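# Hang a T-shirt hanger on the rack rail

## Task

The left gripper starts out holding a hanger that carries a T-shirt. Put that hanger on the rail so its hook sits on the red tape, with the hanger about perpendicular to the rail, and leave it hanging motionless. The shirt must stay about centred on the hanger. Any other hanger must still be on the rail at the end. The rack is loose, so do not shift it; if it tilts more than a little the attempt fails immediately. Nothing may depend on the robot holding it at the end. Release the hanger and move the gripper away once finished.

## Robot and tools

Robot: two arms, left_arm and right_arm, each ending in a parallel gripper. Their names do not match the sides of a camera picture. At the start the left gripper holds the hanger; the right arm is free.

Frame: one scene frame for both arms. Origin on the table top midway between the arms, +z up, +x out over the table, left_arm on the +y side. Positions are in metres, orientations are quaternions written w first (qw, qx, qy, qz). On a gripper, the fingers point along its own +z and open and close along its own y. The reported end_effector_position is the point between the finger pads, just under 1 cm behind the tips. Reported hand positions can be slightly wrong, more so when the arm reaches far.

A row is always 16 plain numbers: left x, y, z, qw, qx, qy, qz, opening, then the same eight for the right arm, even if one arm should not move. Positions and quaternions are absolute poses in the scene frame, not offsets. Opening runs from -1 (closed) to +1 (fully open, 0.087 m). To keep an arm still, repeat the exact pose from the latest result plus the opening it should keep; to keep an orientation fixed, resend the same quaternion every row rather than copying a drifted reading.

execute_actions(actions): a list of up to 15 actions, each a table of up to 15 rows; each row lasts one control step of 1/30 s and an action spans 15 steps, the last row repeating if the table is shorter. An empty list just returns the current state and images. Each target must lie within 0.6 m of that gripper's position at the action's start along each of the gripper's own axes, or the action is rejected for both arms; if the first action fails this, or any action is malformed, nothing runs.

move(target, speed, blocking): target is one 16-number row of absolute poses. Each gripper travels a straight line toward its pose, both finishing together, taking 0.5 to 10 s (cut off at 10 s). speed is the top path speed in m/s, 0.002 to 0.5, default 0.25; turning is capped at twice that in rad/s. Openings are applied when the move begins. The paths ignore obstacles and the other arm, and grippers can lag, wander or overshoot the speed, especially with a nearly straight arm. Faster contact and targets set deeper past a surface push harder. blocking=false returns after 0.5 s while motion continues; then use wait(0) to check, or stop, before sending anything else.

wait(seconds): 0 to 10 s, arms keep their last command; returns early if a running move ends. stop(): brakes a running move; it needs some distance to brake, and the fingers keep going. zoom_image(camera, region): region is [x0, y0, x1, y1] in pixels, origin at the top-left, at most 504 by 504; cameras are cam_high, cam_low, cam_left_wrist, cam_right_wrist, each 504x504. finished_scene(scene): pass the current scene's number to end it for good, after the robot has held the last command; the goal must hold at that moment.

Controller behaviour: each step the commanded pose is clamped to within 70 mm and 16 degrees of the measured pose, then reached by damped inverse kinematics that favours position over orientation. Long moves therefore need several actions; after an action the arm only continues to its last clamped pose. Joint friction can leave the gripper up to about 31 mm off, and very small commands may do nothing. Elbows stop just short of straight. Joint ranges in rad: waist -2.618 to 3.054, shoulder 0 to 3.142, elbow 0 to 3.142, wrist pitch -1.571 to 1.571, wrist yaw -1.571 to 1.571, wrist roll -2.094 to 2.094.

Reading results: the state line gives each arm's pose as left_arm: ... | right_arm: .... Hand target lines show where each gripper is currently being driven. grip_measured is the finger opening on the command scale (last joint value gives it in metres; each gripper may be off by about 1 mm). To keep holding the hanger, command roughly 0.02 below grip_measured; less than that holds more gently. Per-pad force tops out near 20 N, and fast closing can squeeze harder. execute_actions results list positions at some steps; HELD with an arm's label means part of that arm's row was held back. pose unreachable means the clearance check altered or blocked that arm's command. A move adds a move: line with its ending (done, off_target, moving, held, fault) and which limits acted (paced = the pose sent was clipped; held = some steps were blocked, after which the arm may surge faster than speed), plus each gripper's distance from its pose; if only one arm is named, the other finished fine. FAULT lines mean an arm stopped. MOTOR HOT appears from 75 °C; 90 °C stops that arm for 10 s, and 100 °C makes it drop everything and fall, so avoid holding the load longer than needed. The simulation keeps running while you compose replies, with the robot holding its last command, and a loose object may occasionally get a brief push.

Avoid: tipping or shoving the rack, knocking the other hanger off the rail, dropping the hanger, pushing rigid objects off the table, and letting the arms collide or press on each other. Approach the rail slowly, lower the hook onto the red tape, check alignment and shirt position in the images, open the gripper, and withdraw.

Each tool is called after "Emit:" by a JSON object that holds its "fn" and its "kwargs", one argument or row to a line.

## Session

Emit:
{"fn": "execute_actions", "kwargs": {
  "actions": []
}}

Scene clock: 0.00 s.
left_arm: end_effector_position=(+0.3421, -0.0020, +0.3984) grip_measured=-0.837 end_effector_quat_wxyz=(+0.660, +0.113, +0.736, -0.099) | right_arm: end_effector_position=(+0.3408, -0.2372, +0.3614) grip_measured=+1.000 end_effector_quat_wxyz=(+0.702, -0.071, +0.706, +0.061)
Joint positions: left_arm=[-0.974  1.648  1.794 -0.319 -0.873 -0.129  0.007] | right_arm=[-0.008  1.052  1.06  -0.014  0.012 -0.013  0.087]
Joint velocities: left_arm=[ 0.012  0.007 -0.002  0.037  0.037 -0.007 -0.   ] | right_arm=[ 0.007  0.002  0.012 -0.007  0.022  0.022  0.   ]
Hand target (left_arm): +0.342, -0.002, +0.399; +0.660, +0.112, +0.736, -0.100
Hand target (right_arm): +0.341, -0.237, +0.361; +0.702, -0.071, +0.706, +0.061

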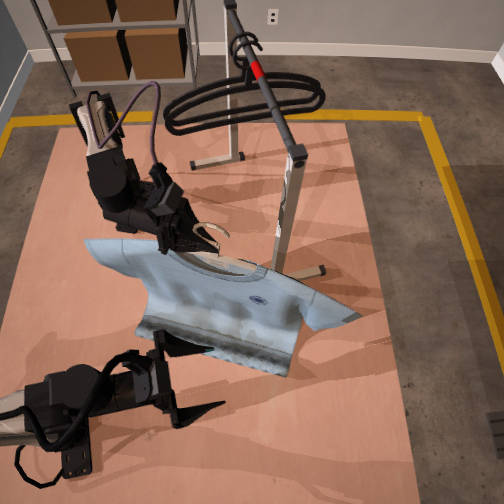

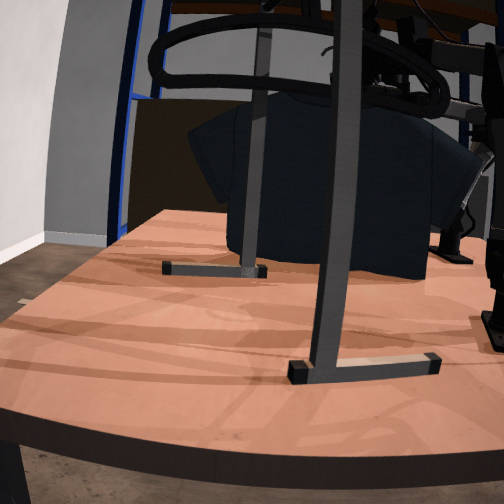

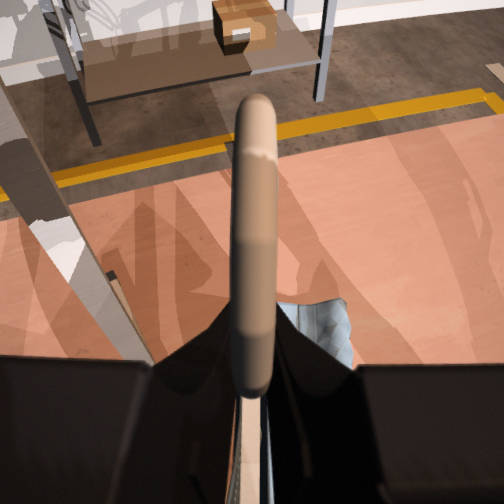

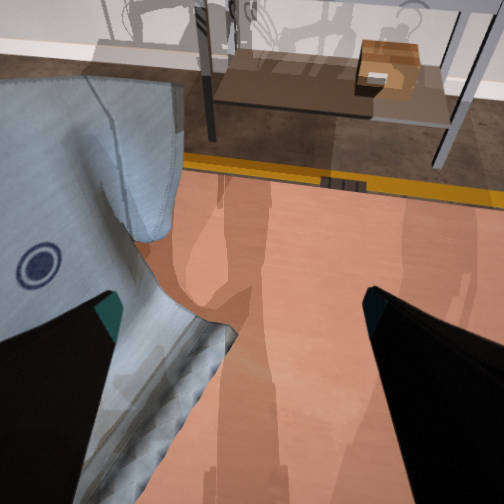

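Emit:
{"fn": "move", "kwargs": {
  "target": [0.24,0.04,0.48,0.707,0,0.707,0,-1,0.341,-0.237,0.361,0.702,-0.071,0.706,0.061,1],
  "speed": 0.15
}}

Emit:
{"fn": "move", "kwargs": {
  "target": [0.27,0.27,0.52,0.706,-0.031,0.706,0.031,-1,0.341,-0.237,0.361,0.702,-0.071,0.706,0.061,1],
  "speed": 0.15
}}

Scene clock: 10.43 s.
left_arm: end_effector_position=(+0.2430, +0.0413, +0.4788) grip_measured=-0.837 end_effector_quat_wxyz=(+0.706, +0.009, +0.708, +0.003) | right_arm: end_effector_position=(+0.3408, -0.2372, +0.3614) grip_measured=+1.000 end_effector_quat_wxyz=(+0.702, -0.071, +0.706, +0.061)
Joint positions: left_arm=[-1.304  1.68   2.064 -0.417 -1.502 -0.016  0.007] | right_arm=[-0.008  1.052  1.06  -0.014  0.012 -0.013  0.087]
Joint velocities: left_arm=[-0.007 -0.007 -0.012 -0.037  0.007  0.037  0.001] | right_arm=[-0.017  0.022  0.027 -0.081  0.022 -0.066  0.   ]
Hand target (left_arm): +0.241, +0.038, +0.481; +0.707, +0.001, +0.707, -0.000
Hand target (right_arm): +0.341, -0.237, +0.361; +0.702, -0.071, +0.706, +0.061
Off the commanded pose (left_arm): 0.004 m, 1 deg.
Off the commanded pose (right_arm): 0.001 m, 0 deg.
move: done

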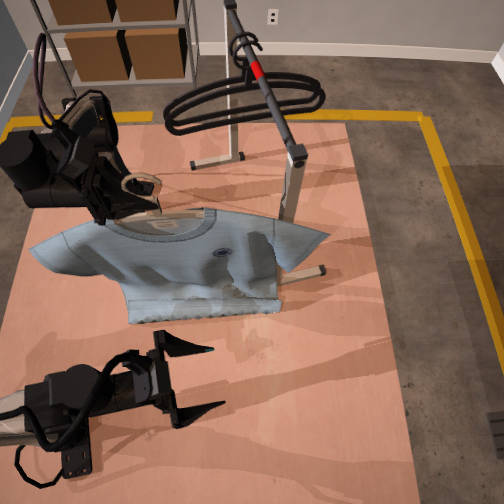

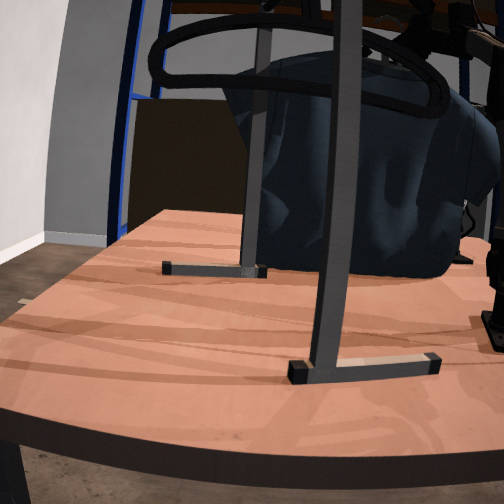

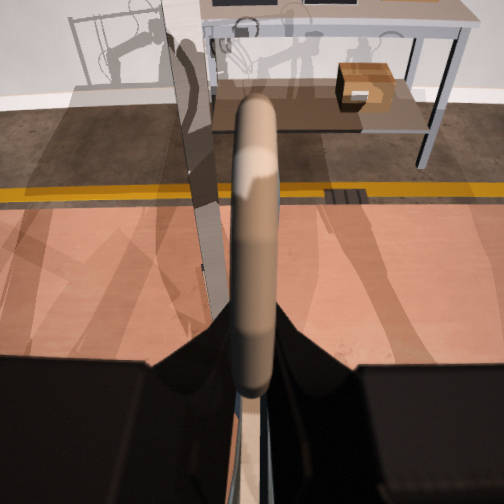

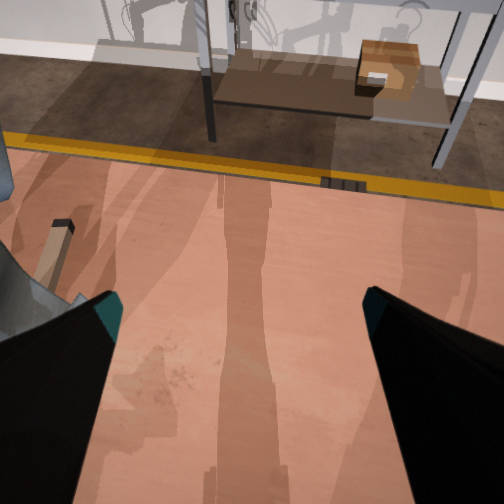

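Scene clock: 12.63 s.
left_arm: end_effector_position=(+0.2671, +0.2637, +0.5123) grip_measured=-0.837 end_effector_quat_wxyz=(+0.704, -0.022, +0.709, +0.041) | right_arm: end_effector_position=(+0.3408, -0.2372, +0.3614) grip_measured=+1.000 end_effector_quat_wxyz=(+0.702, -0.071, +0.706, +0.061)
Joint positions: left_arm=[-1.014  1.131  1.834 -0.724 -1.31   0.007  0.007] | right_arm=[-0.008  1.052  1.06  -0.014  0.012 -0.013  0.087]
Joint velocities: left_arm=[ 0.002 -0.027 -0.007 -0.037  0.037 -0.081 -0.   ] | right_arm=[ 0.017  0.002 -0.002  0.007 -0.037 -0.051  0.   ]
Hand target (left_arm): +0.266, +0.270, +0.518; +0.706, -0.031, +0.706, +0.031
Hand target (right_arm): +0.341, -0.237, +0.361; +0.702, -0.071, +0.706, +0.061
Off the commanded pose (left_arm): 0.010 m, 2 deg.
Off the commanded pose (right_arm): 0.001 m, 0 deg.
move: done

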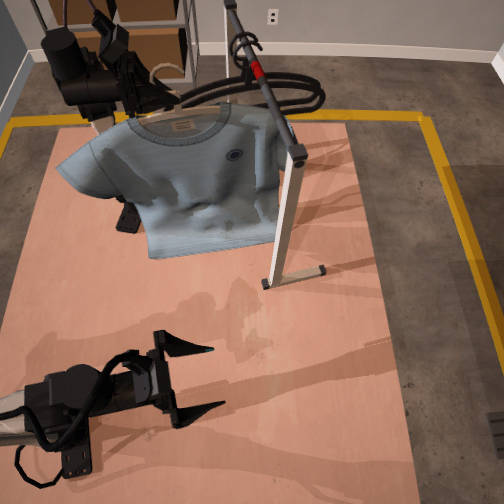

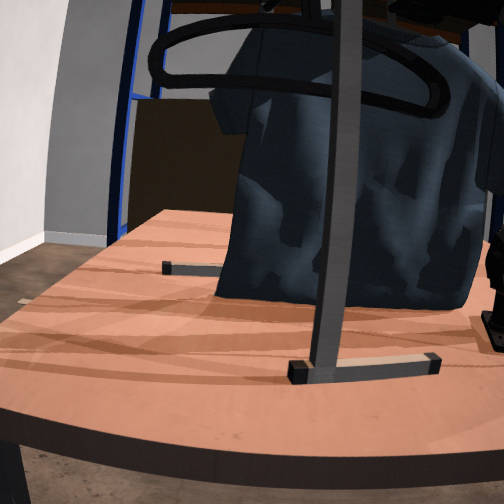

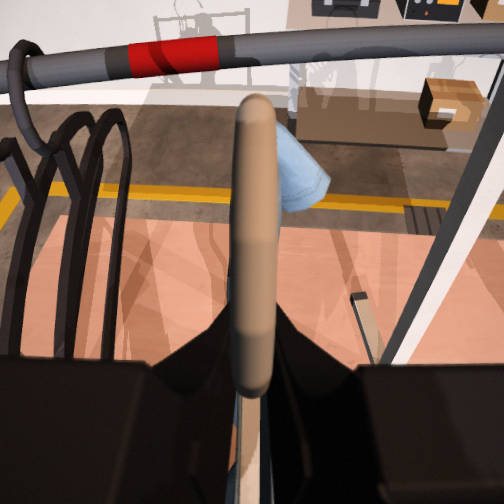

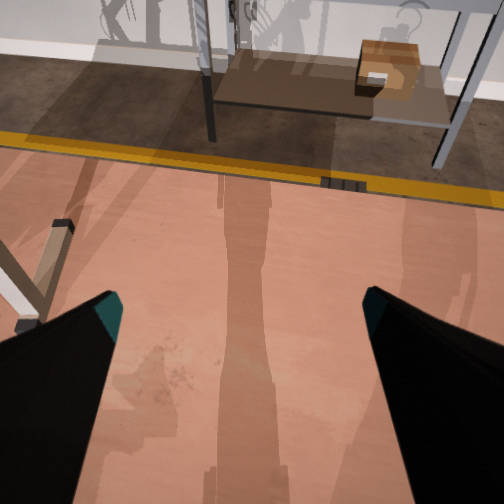

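Emit:
{"fn": "move", "kwargs": {
  "target": [0.34,0.305,0.525,0.704,-0.062,0.704,0.062,-1,0.341,-0.237,0.361,0.702,-0.071,0.706,0.061,1],
  "speed": 0.08
}}

Emit:
{"fn": "zoom_image", "kwargs": {
  "camera": "cam_high",
  "region": [160,20,300,130]
}}

Scene clock: 21.17 s.
left_arm: end_effector_position=(+0.3346, +0.3067, +0.5181) grip_measured=-0.837 end_effector_quat_wxyz=(+0.698, -0.056, +0.711, +0.069) | right_arm: end_effector_position=(+0.3408, -0.2372, +0.3614) grip_measured=+1.000 end_effector_quat_wxyz=(+0.702, -0.071, +0.706, +0.061)
Joint positions: left_arm=[-0.48   1.208  1.911 -0.728 -0.864  0.002  0.007] | right_arm=[-0.008  1.052  1.06  -0.014  0.012 -0.013  0.087]
Joint velocities: left_arm=[-0.002  0.022 -0.007 -0.022  0.037 -0.066 -0.001] | right_arm=[-0.012  0.012  0.012  0.022  0.051  0.022  0.   ]
Hand target (left_arm): +0.338, +0.305, +0.525; +0.703, -0.063, +0.705, +0.062
Hand target (right_arm): +0.341, -0.237, +0.361; +0.702, -0.071, +0.706, +0.061
Off the commanded pose (left_arm): 0.009 m, 2 deg.
Off the commanded pose (right_arm): 0.001 m, 0 deg.
move: done

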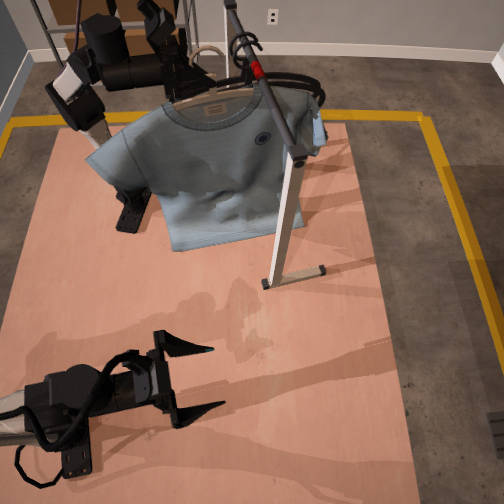

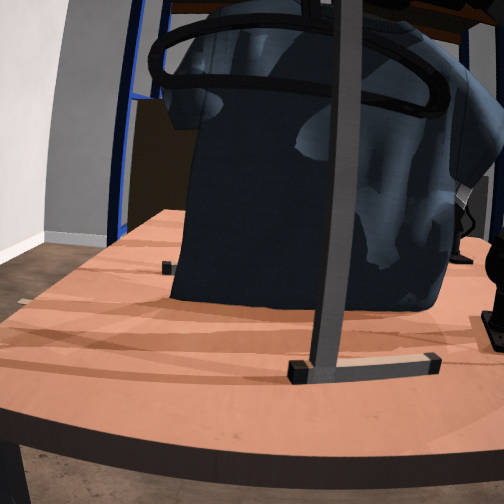

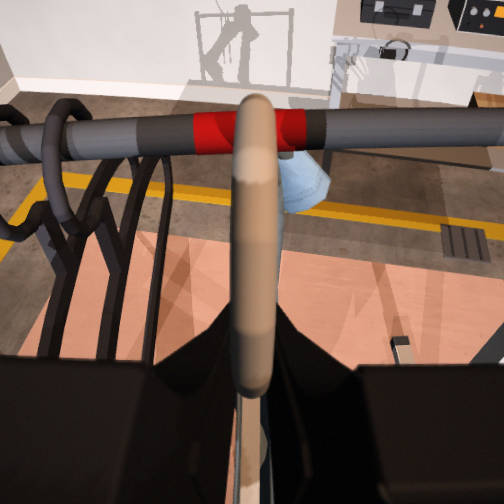

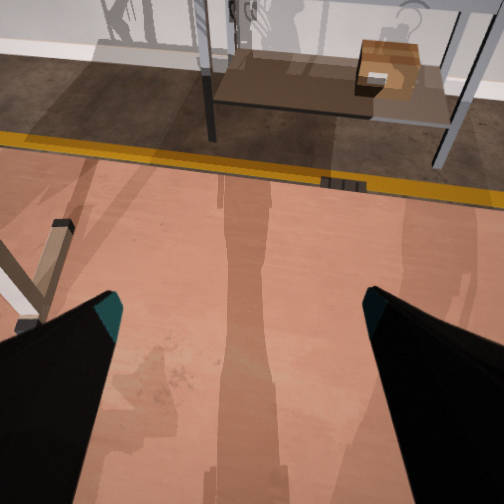

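Region (160, 20, 300, 130) of cam_high's 504x504 image, scaled by 3.600, with more detail than that image has; it fills the top 396 rows of this view, and the rest is white.

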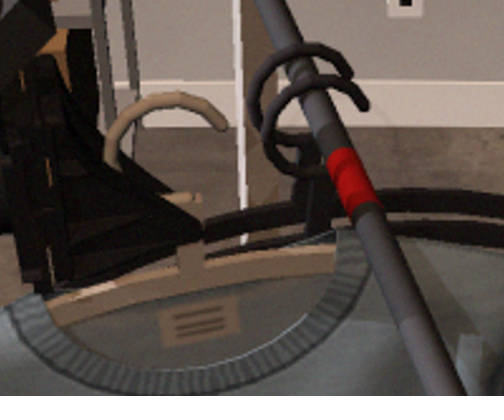

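Emit:
{"fn": "move", "kwargs": {
  "target": [0.43,0.322,0.52,0.704,-0.062,0.704,0.062,-1,0.341,-0.237,0.361,0.702,-0.071,0.706,0.061,1],
  "speed": 0.05
}}

Emit:
{"fn": "zoom_image", "kwargs": {
  "camera": "cam_high",
  "region": [160,20,300,130]
}}

Scene clock: 27.87 s.
left_arm: end_effector_position=(+0.4237, +0.3223, +0.4993) grip_measured=-0.837 end_effector_quat_wxyz=(+0.679, -0.050, +0.728, +0.075) | right_arm: end_effector_position=(+0.3408, -0.2372, +0.3614) grip_measured=+1.000 end_effector_quat_wxyz=(+0.702, -0.071, +0.706, +0.061)
Joint positions: left_arm=[-0.159  1.4    1.98  -0.657 -0.544  0.001  0.007] | right_arm=[-0.008  1.052  1.06  -0.014  0.012 -0.013  0.087]
Joint velocities: left_arm=[-0.002 -0.007  0.022 -0.051  0.007 -0.007 -0.   ] | right_arm=[-0.007  0.002 -0.002  0.037  0.037  0.022  0.   ]
Hand target (left_arm): +0.428, +0.323, +0.520; +0.704, -0.062, +0.705, +0.062
Hand target (right_arm): +0.341, -0.237, +0.361; +0.702, -0.071, +0.706, +0.061
Off the commanded pose (left_arm): 0.022 m, 4 deg.
Off the commanded pose (right_arm): 0.001 m, 0 deg.
move: off_target (left_arm)

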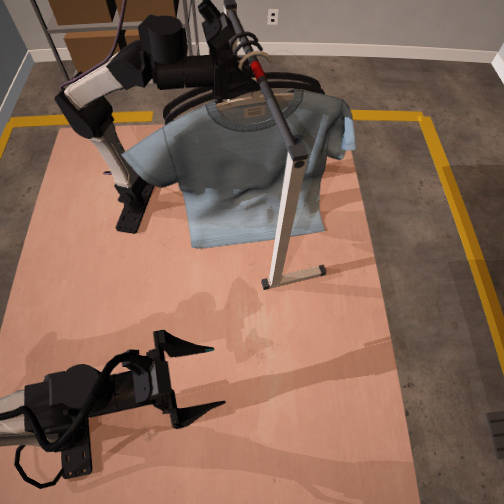

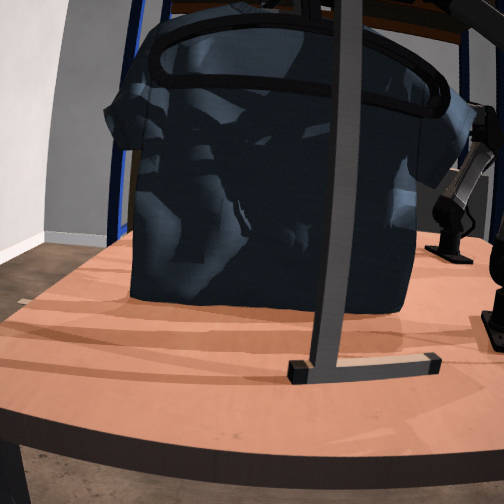

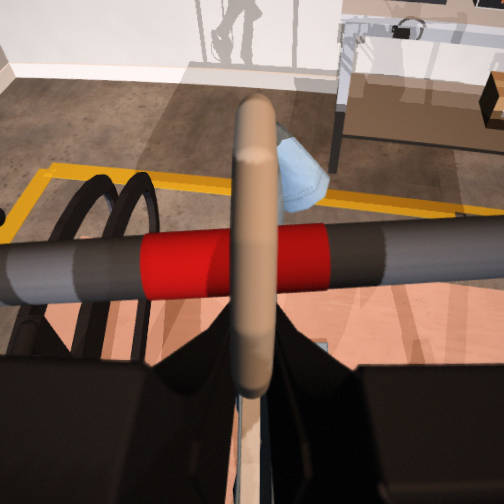

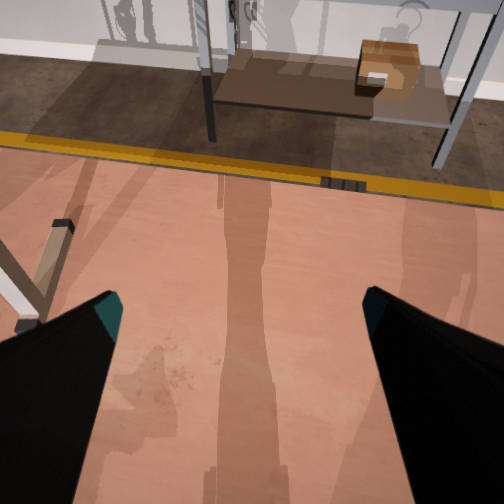

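Region (160, 20, 300, 130) of cam_high's 504x504 image, scaled by 3.600, with more detail than that image has; it fills the top 396 rows of this view, and the rest is white.

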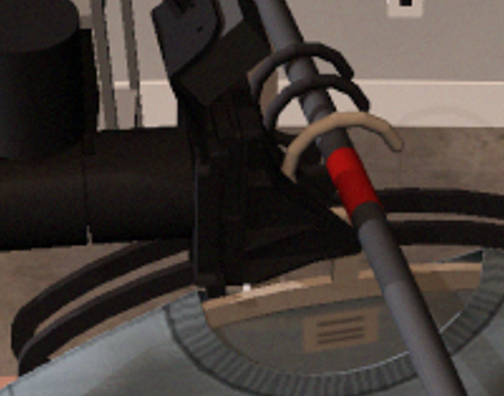

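Emit:
{"fn": "move", "kwargs": {
  "target": [0.435,0.326,0.497,0.704,-0.062,0.704,0.062,-1,0.341,-0.237,0.361,0.702,-0.071,0.706,0.061,1],
  "speed": 0.04
}}

Emit:
{"fn": "move", "kwargs": {
  "target": [0.435,0.326,0.497,0.704,-0.062,0.704,0.062,0,0.341,-0.237,0.361,0.702,-0.071,0.706,0.061,1]
}}

Emit:
{"fn": "move", "kwargs": {
  "target": [0.32,0.305,0.51,0.704,-0.062,0.704,0.062,0,0.341,-0.237,0.361,0.702,-0.071,0.706,0.061,1],
  "speed": 0.1
}}

Emit:
{"fn": "wait", "kwargs": {
  "seconds": 4
}}

Scene clock: 34.90 s.
left_arm: end_effector_position=(+0.4388, +0.3217, +0.4819) grip_measured=-0.837 end_effector_quat_wxyz=(+0.684, -0.052, +0.724, +0.071) | right_arm: end_effector_position=(+0.3408, -0.2372, +0.3614) grip_measured=+1.000 end_effector_quat_wxyz=(+0.702, -0.071, +0.706, +0.061)
Joint positions: left_arm=[-0.137  1.379  1.851 -0.534 -0.518  0.001  0.007] | right_arm=[-0.008  1.052  1.06  -0.014  0.012 -0.013  0.087]
Joint velocities: left_arm=[-0.012 -0.002 -0.007 -0.007  0.022  0.022 -0.   ] | right_arm=[ 0.002 -0.007  0.017  0.007  0.007  0.066  0.   ]
Hand target (left_arm): +0.434, +0.326, +0.497; +0.704, -0.062, +0.705, +0.062
Hand target (right_arm): +0.341, -0.237, +0.361; +0.702, -0.071, +0.706, +0.061
Off the commanded pose (left_arm): 0.016 m, 4 deg.
Off the commanded pose (right_arm): 0.001 m, 0 deg.
move: off_target (left_arm)

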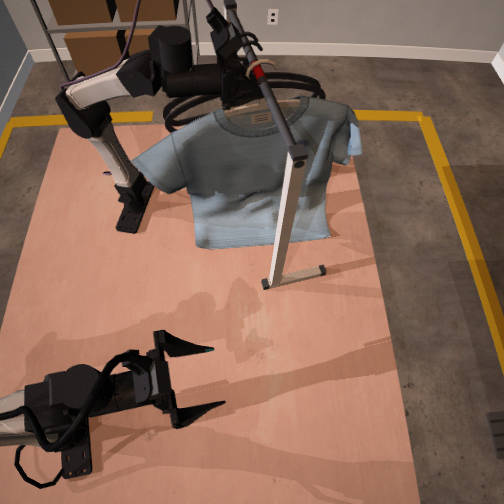

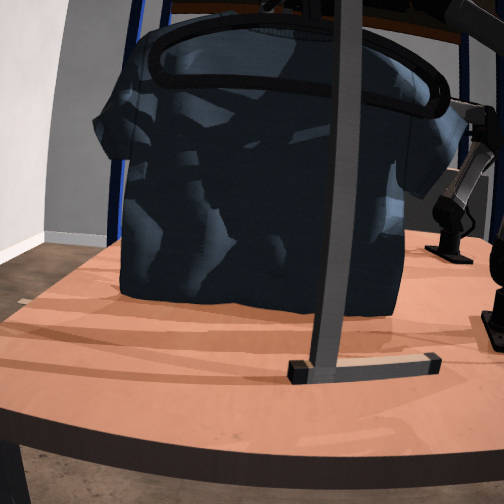

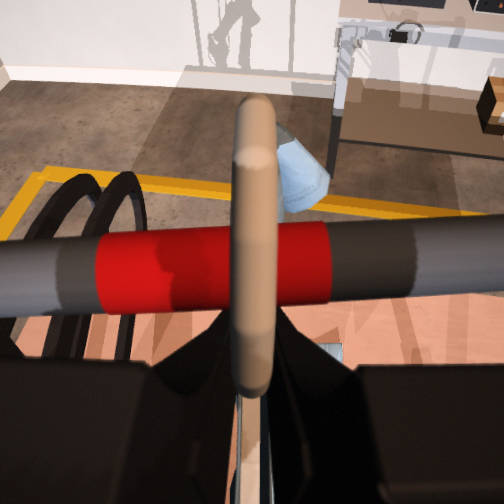

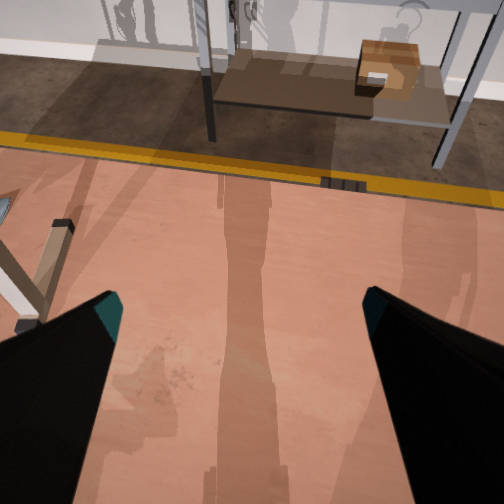

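Scene clock: 35.63 s.
left_arm: end_effector_position=(+0.4405, +0.3211, +0.4897) grip_measured=+0.000 end_effector_quat_wxyz=(+0.696, -0.057, +0.713, +0.066) | right_arm: end_effector_position=(+0.3408, -0.2372, +0.3614) grip_measured=+1.000 end_effector_quat_wxyz=(+0.702, -0.071, +0.706, +0.061)
Joint positions: left_arm=[-0.137  1.379  1.851 -0.499 -0.518  0.001  0.044] | right_arm=[-0.008  1.052  1.06  -0.014  0.012 -0.013  0.087]
Joint velocities: left_arm=[ 0.007  0.002 -0.017 -0.037 -0.007 -0.007  0.001] | right_arm=[ 0.017  0.017  0.007 -0.037 -0.051 -0.022  0.   ]
Hand target (left_arm): +0.435, +0.326, +0.497; +0.704, -0.062, +0.705, +0.062
Hand target (right_arm): +0.341, -0.237, +0.361; +0.702, -0.071, +0.706, +0.061
Off the commanded pose (left_arm): 0.010 m, 2 deg.
Off the commanded pose (right_arm): 0.001 m, 0 deg.
move: done

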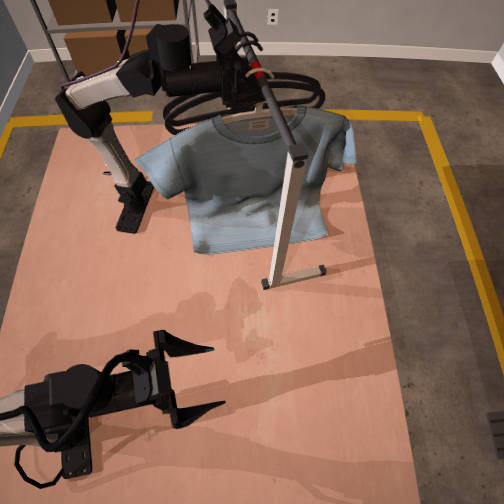

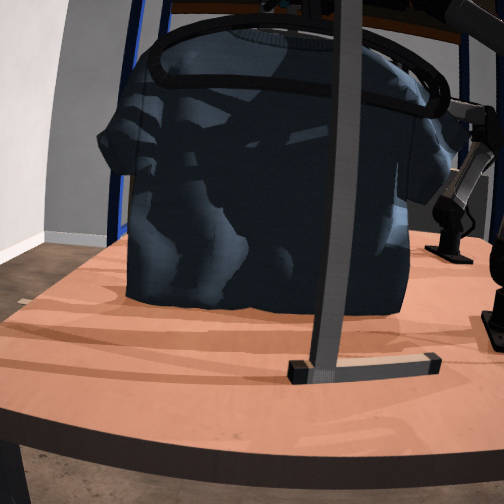

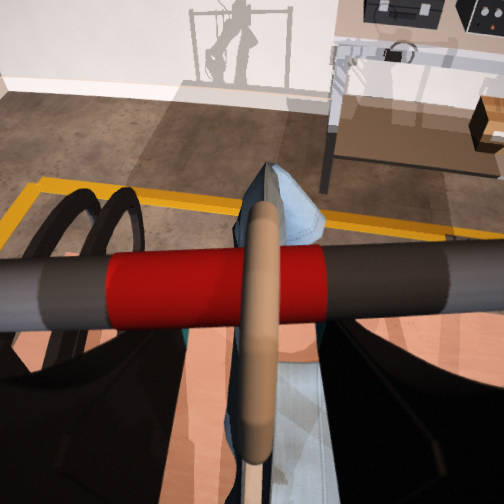

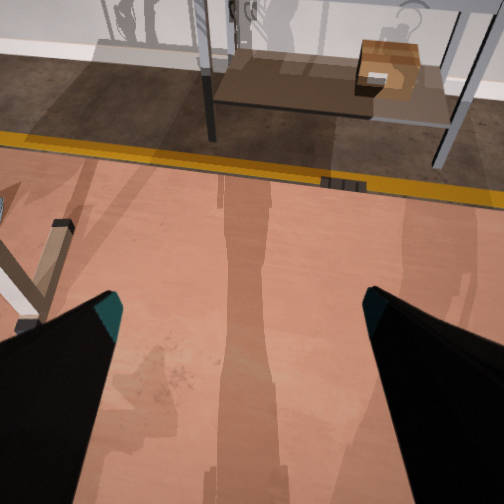

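Scene clock: 37.43 s.
left_arm: end_effector_position=(+0.3259, +0.3016, +0.5165) grip_measured=+0.000 end_effector_quat_wxyz=(+0.711, -0.068, +0.698, +0.054) | right_arm: end_effector_position=(+0.3408, -0.2372, +0.3614) grip_measured=+1.000 end_effector_quat_wxyz=(+0.702, -0.071, +0.706, +0.061)
Joint positions: left_arm=[-0.542  1.151  1.816 -0.636 -0.922  0.002  0.044] | right_arm=[-0.008  1.052  1.06  -0.014  0.012 -0.013  0.087]
Joint velocities: left_arm=[ 0.012 -0.007 -0.022 -0.081 -0.007  0.066 -0.001] | right_arm=[ 0.012 -0.007 -0.002 -0.007 -0.037  0.022  0.   ]
Hand target (left_arm): +0.321, +0.304, +0.510; +0.705, -0.061, +0.704, +0.063
Hand target (right_arm): +0.341, -0.237, +0.361; +0.702, -0.071, +0.706, +0.061
Off the commanded pose (left_arm): 0.009 m, 2 deg.
Off the commanded pose (right_arm): 0.001 m, 0 deg.
move: done

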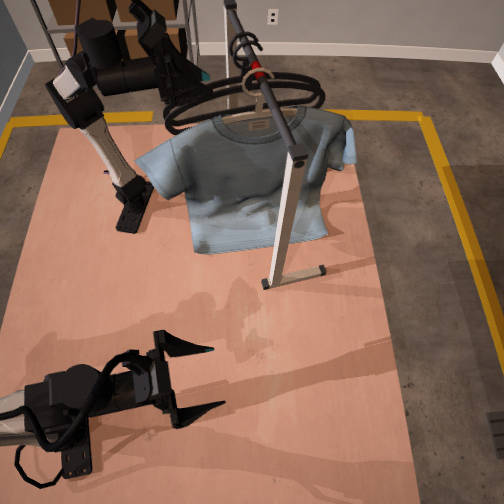

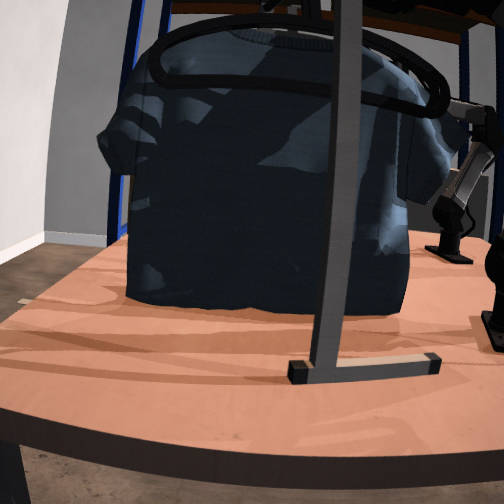

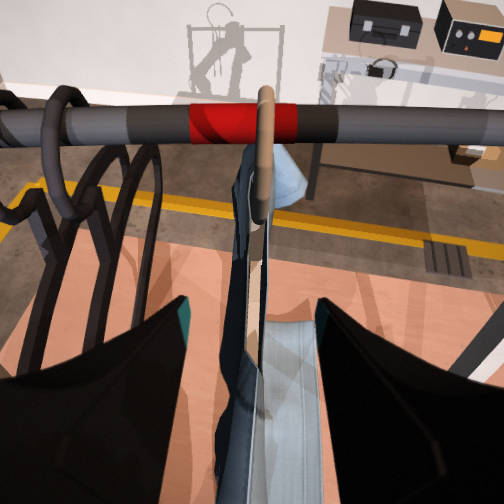

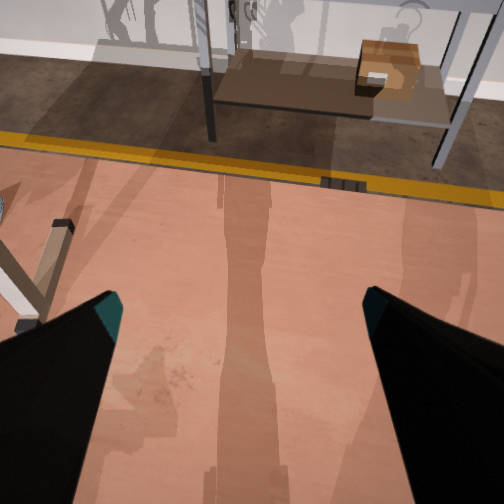

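Scene clock: 41.43 s.
left_arm: end_effector_position=(+0.3258, +0.3021, +0.5164) grip_measured=+0.000 end_effector_quat_wxyz=(+0.711, -0.069, +0.698, +0.055) | right_arm: end_effector_position=(+0.3408, -0.2372, +0.3614) grip_measured=+1.000 end_effector_quat_wxyz=(+0.702, -0.071, +0.706, +0.061)
Joint positions: left_arm=[-0.542  1.151  1.816 -0.637 -0.925  0.002  0.044] | right_arm=[-0.008  1.052  1.06  -0.014  0.012 -0.013  0.087]
Joint velocities: left_arm=[ 0.002 -0.002  0.007  0.037  0.007 -0.11  -0.001] | right_arm=[ 0.002 -0.012  0.012 -0.007  0.007 -0.066  0.   ]
Hand target (left_arm): +0.321, +0.304, +0.510; +0.705, -0.061, +0.704, +0.063
Hand target (right_arm): +0.341, -0.237, +0.361; +0.702, -0.071, +0.706, +0.061
Off the commanded pose (left_arm): 0.009 m, 2 deg.
Off the commanded pose (right_arm): 0.001 m, 0 deg.
wait: 4.00 s; at rest by 0.17 s

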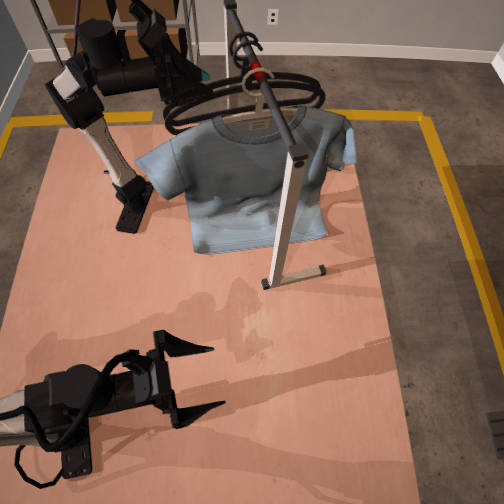

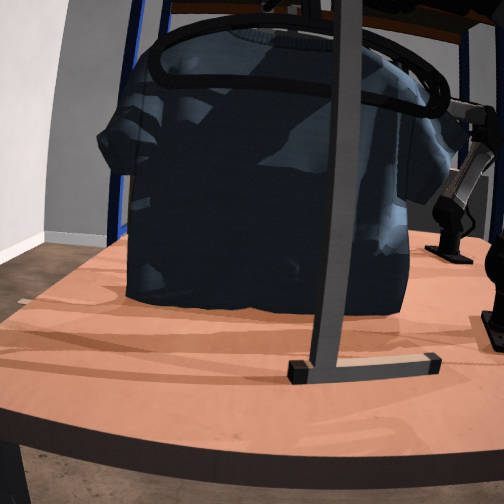

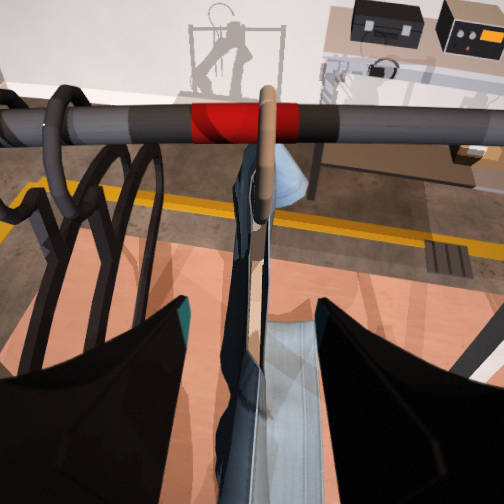

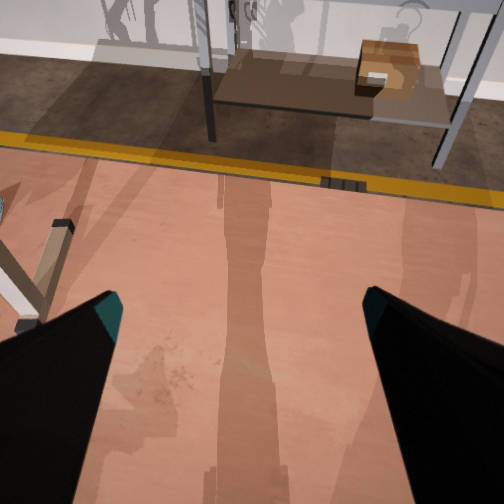

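Emit:
{"fn": "finished_scene", "kwargs": {
  "scene": 2
}}

The scene is finished: the task was done.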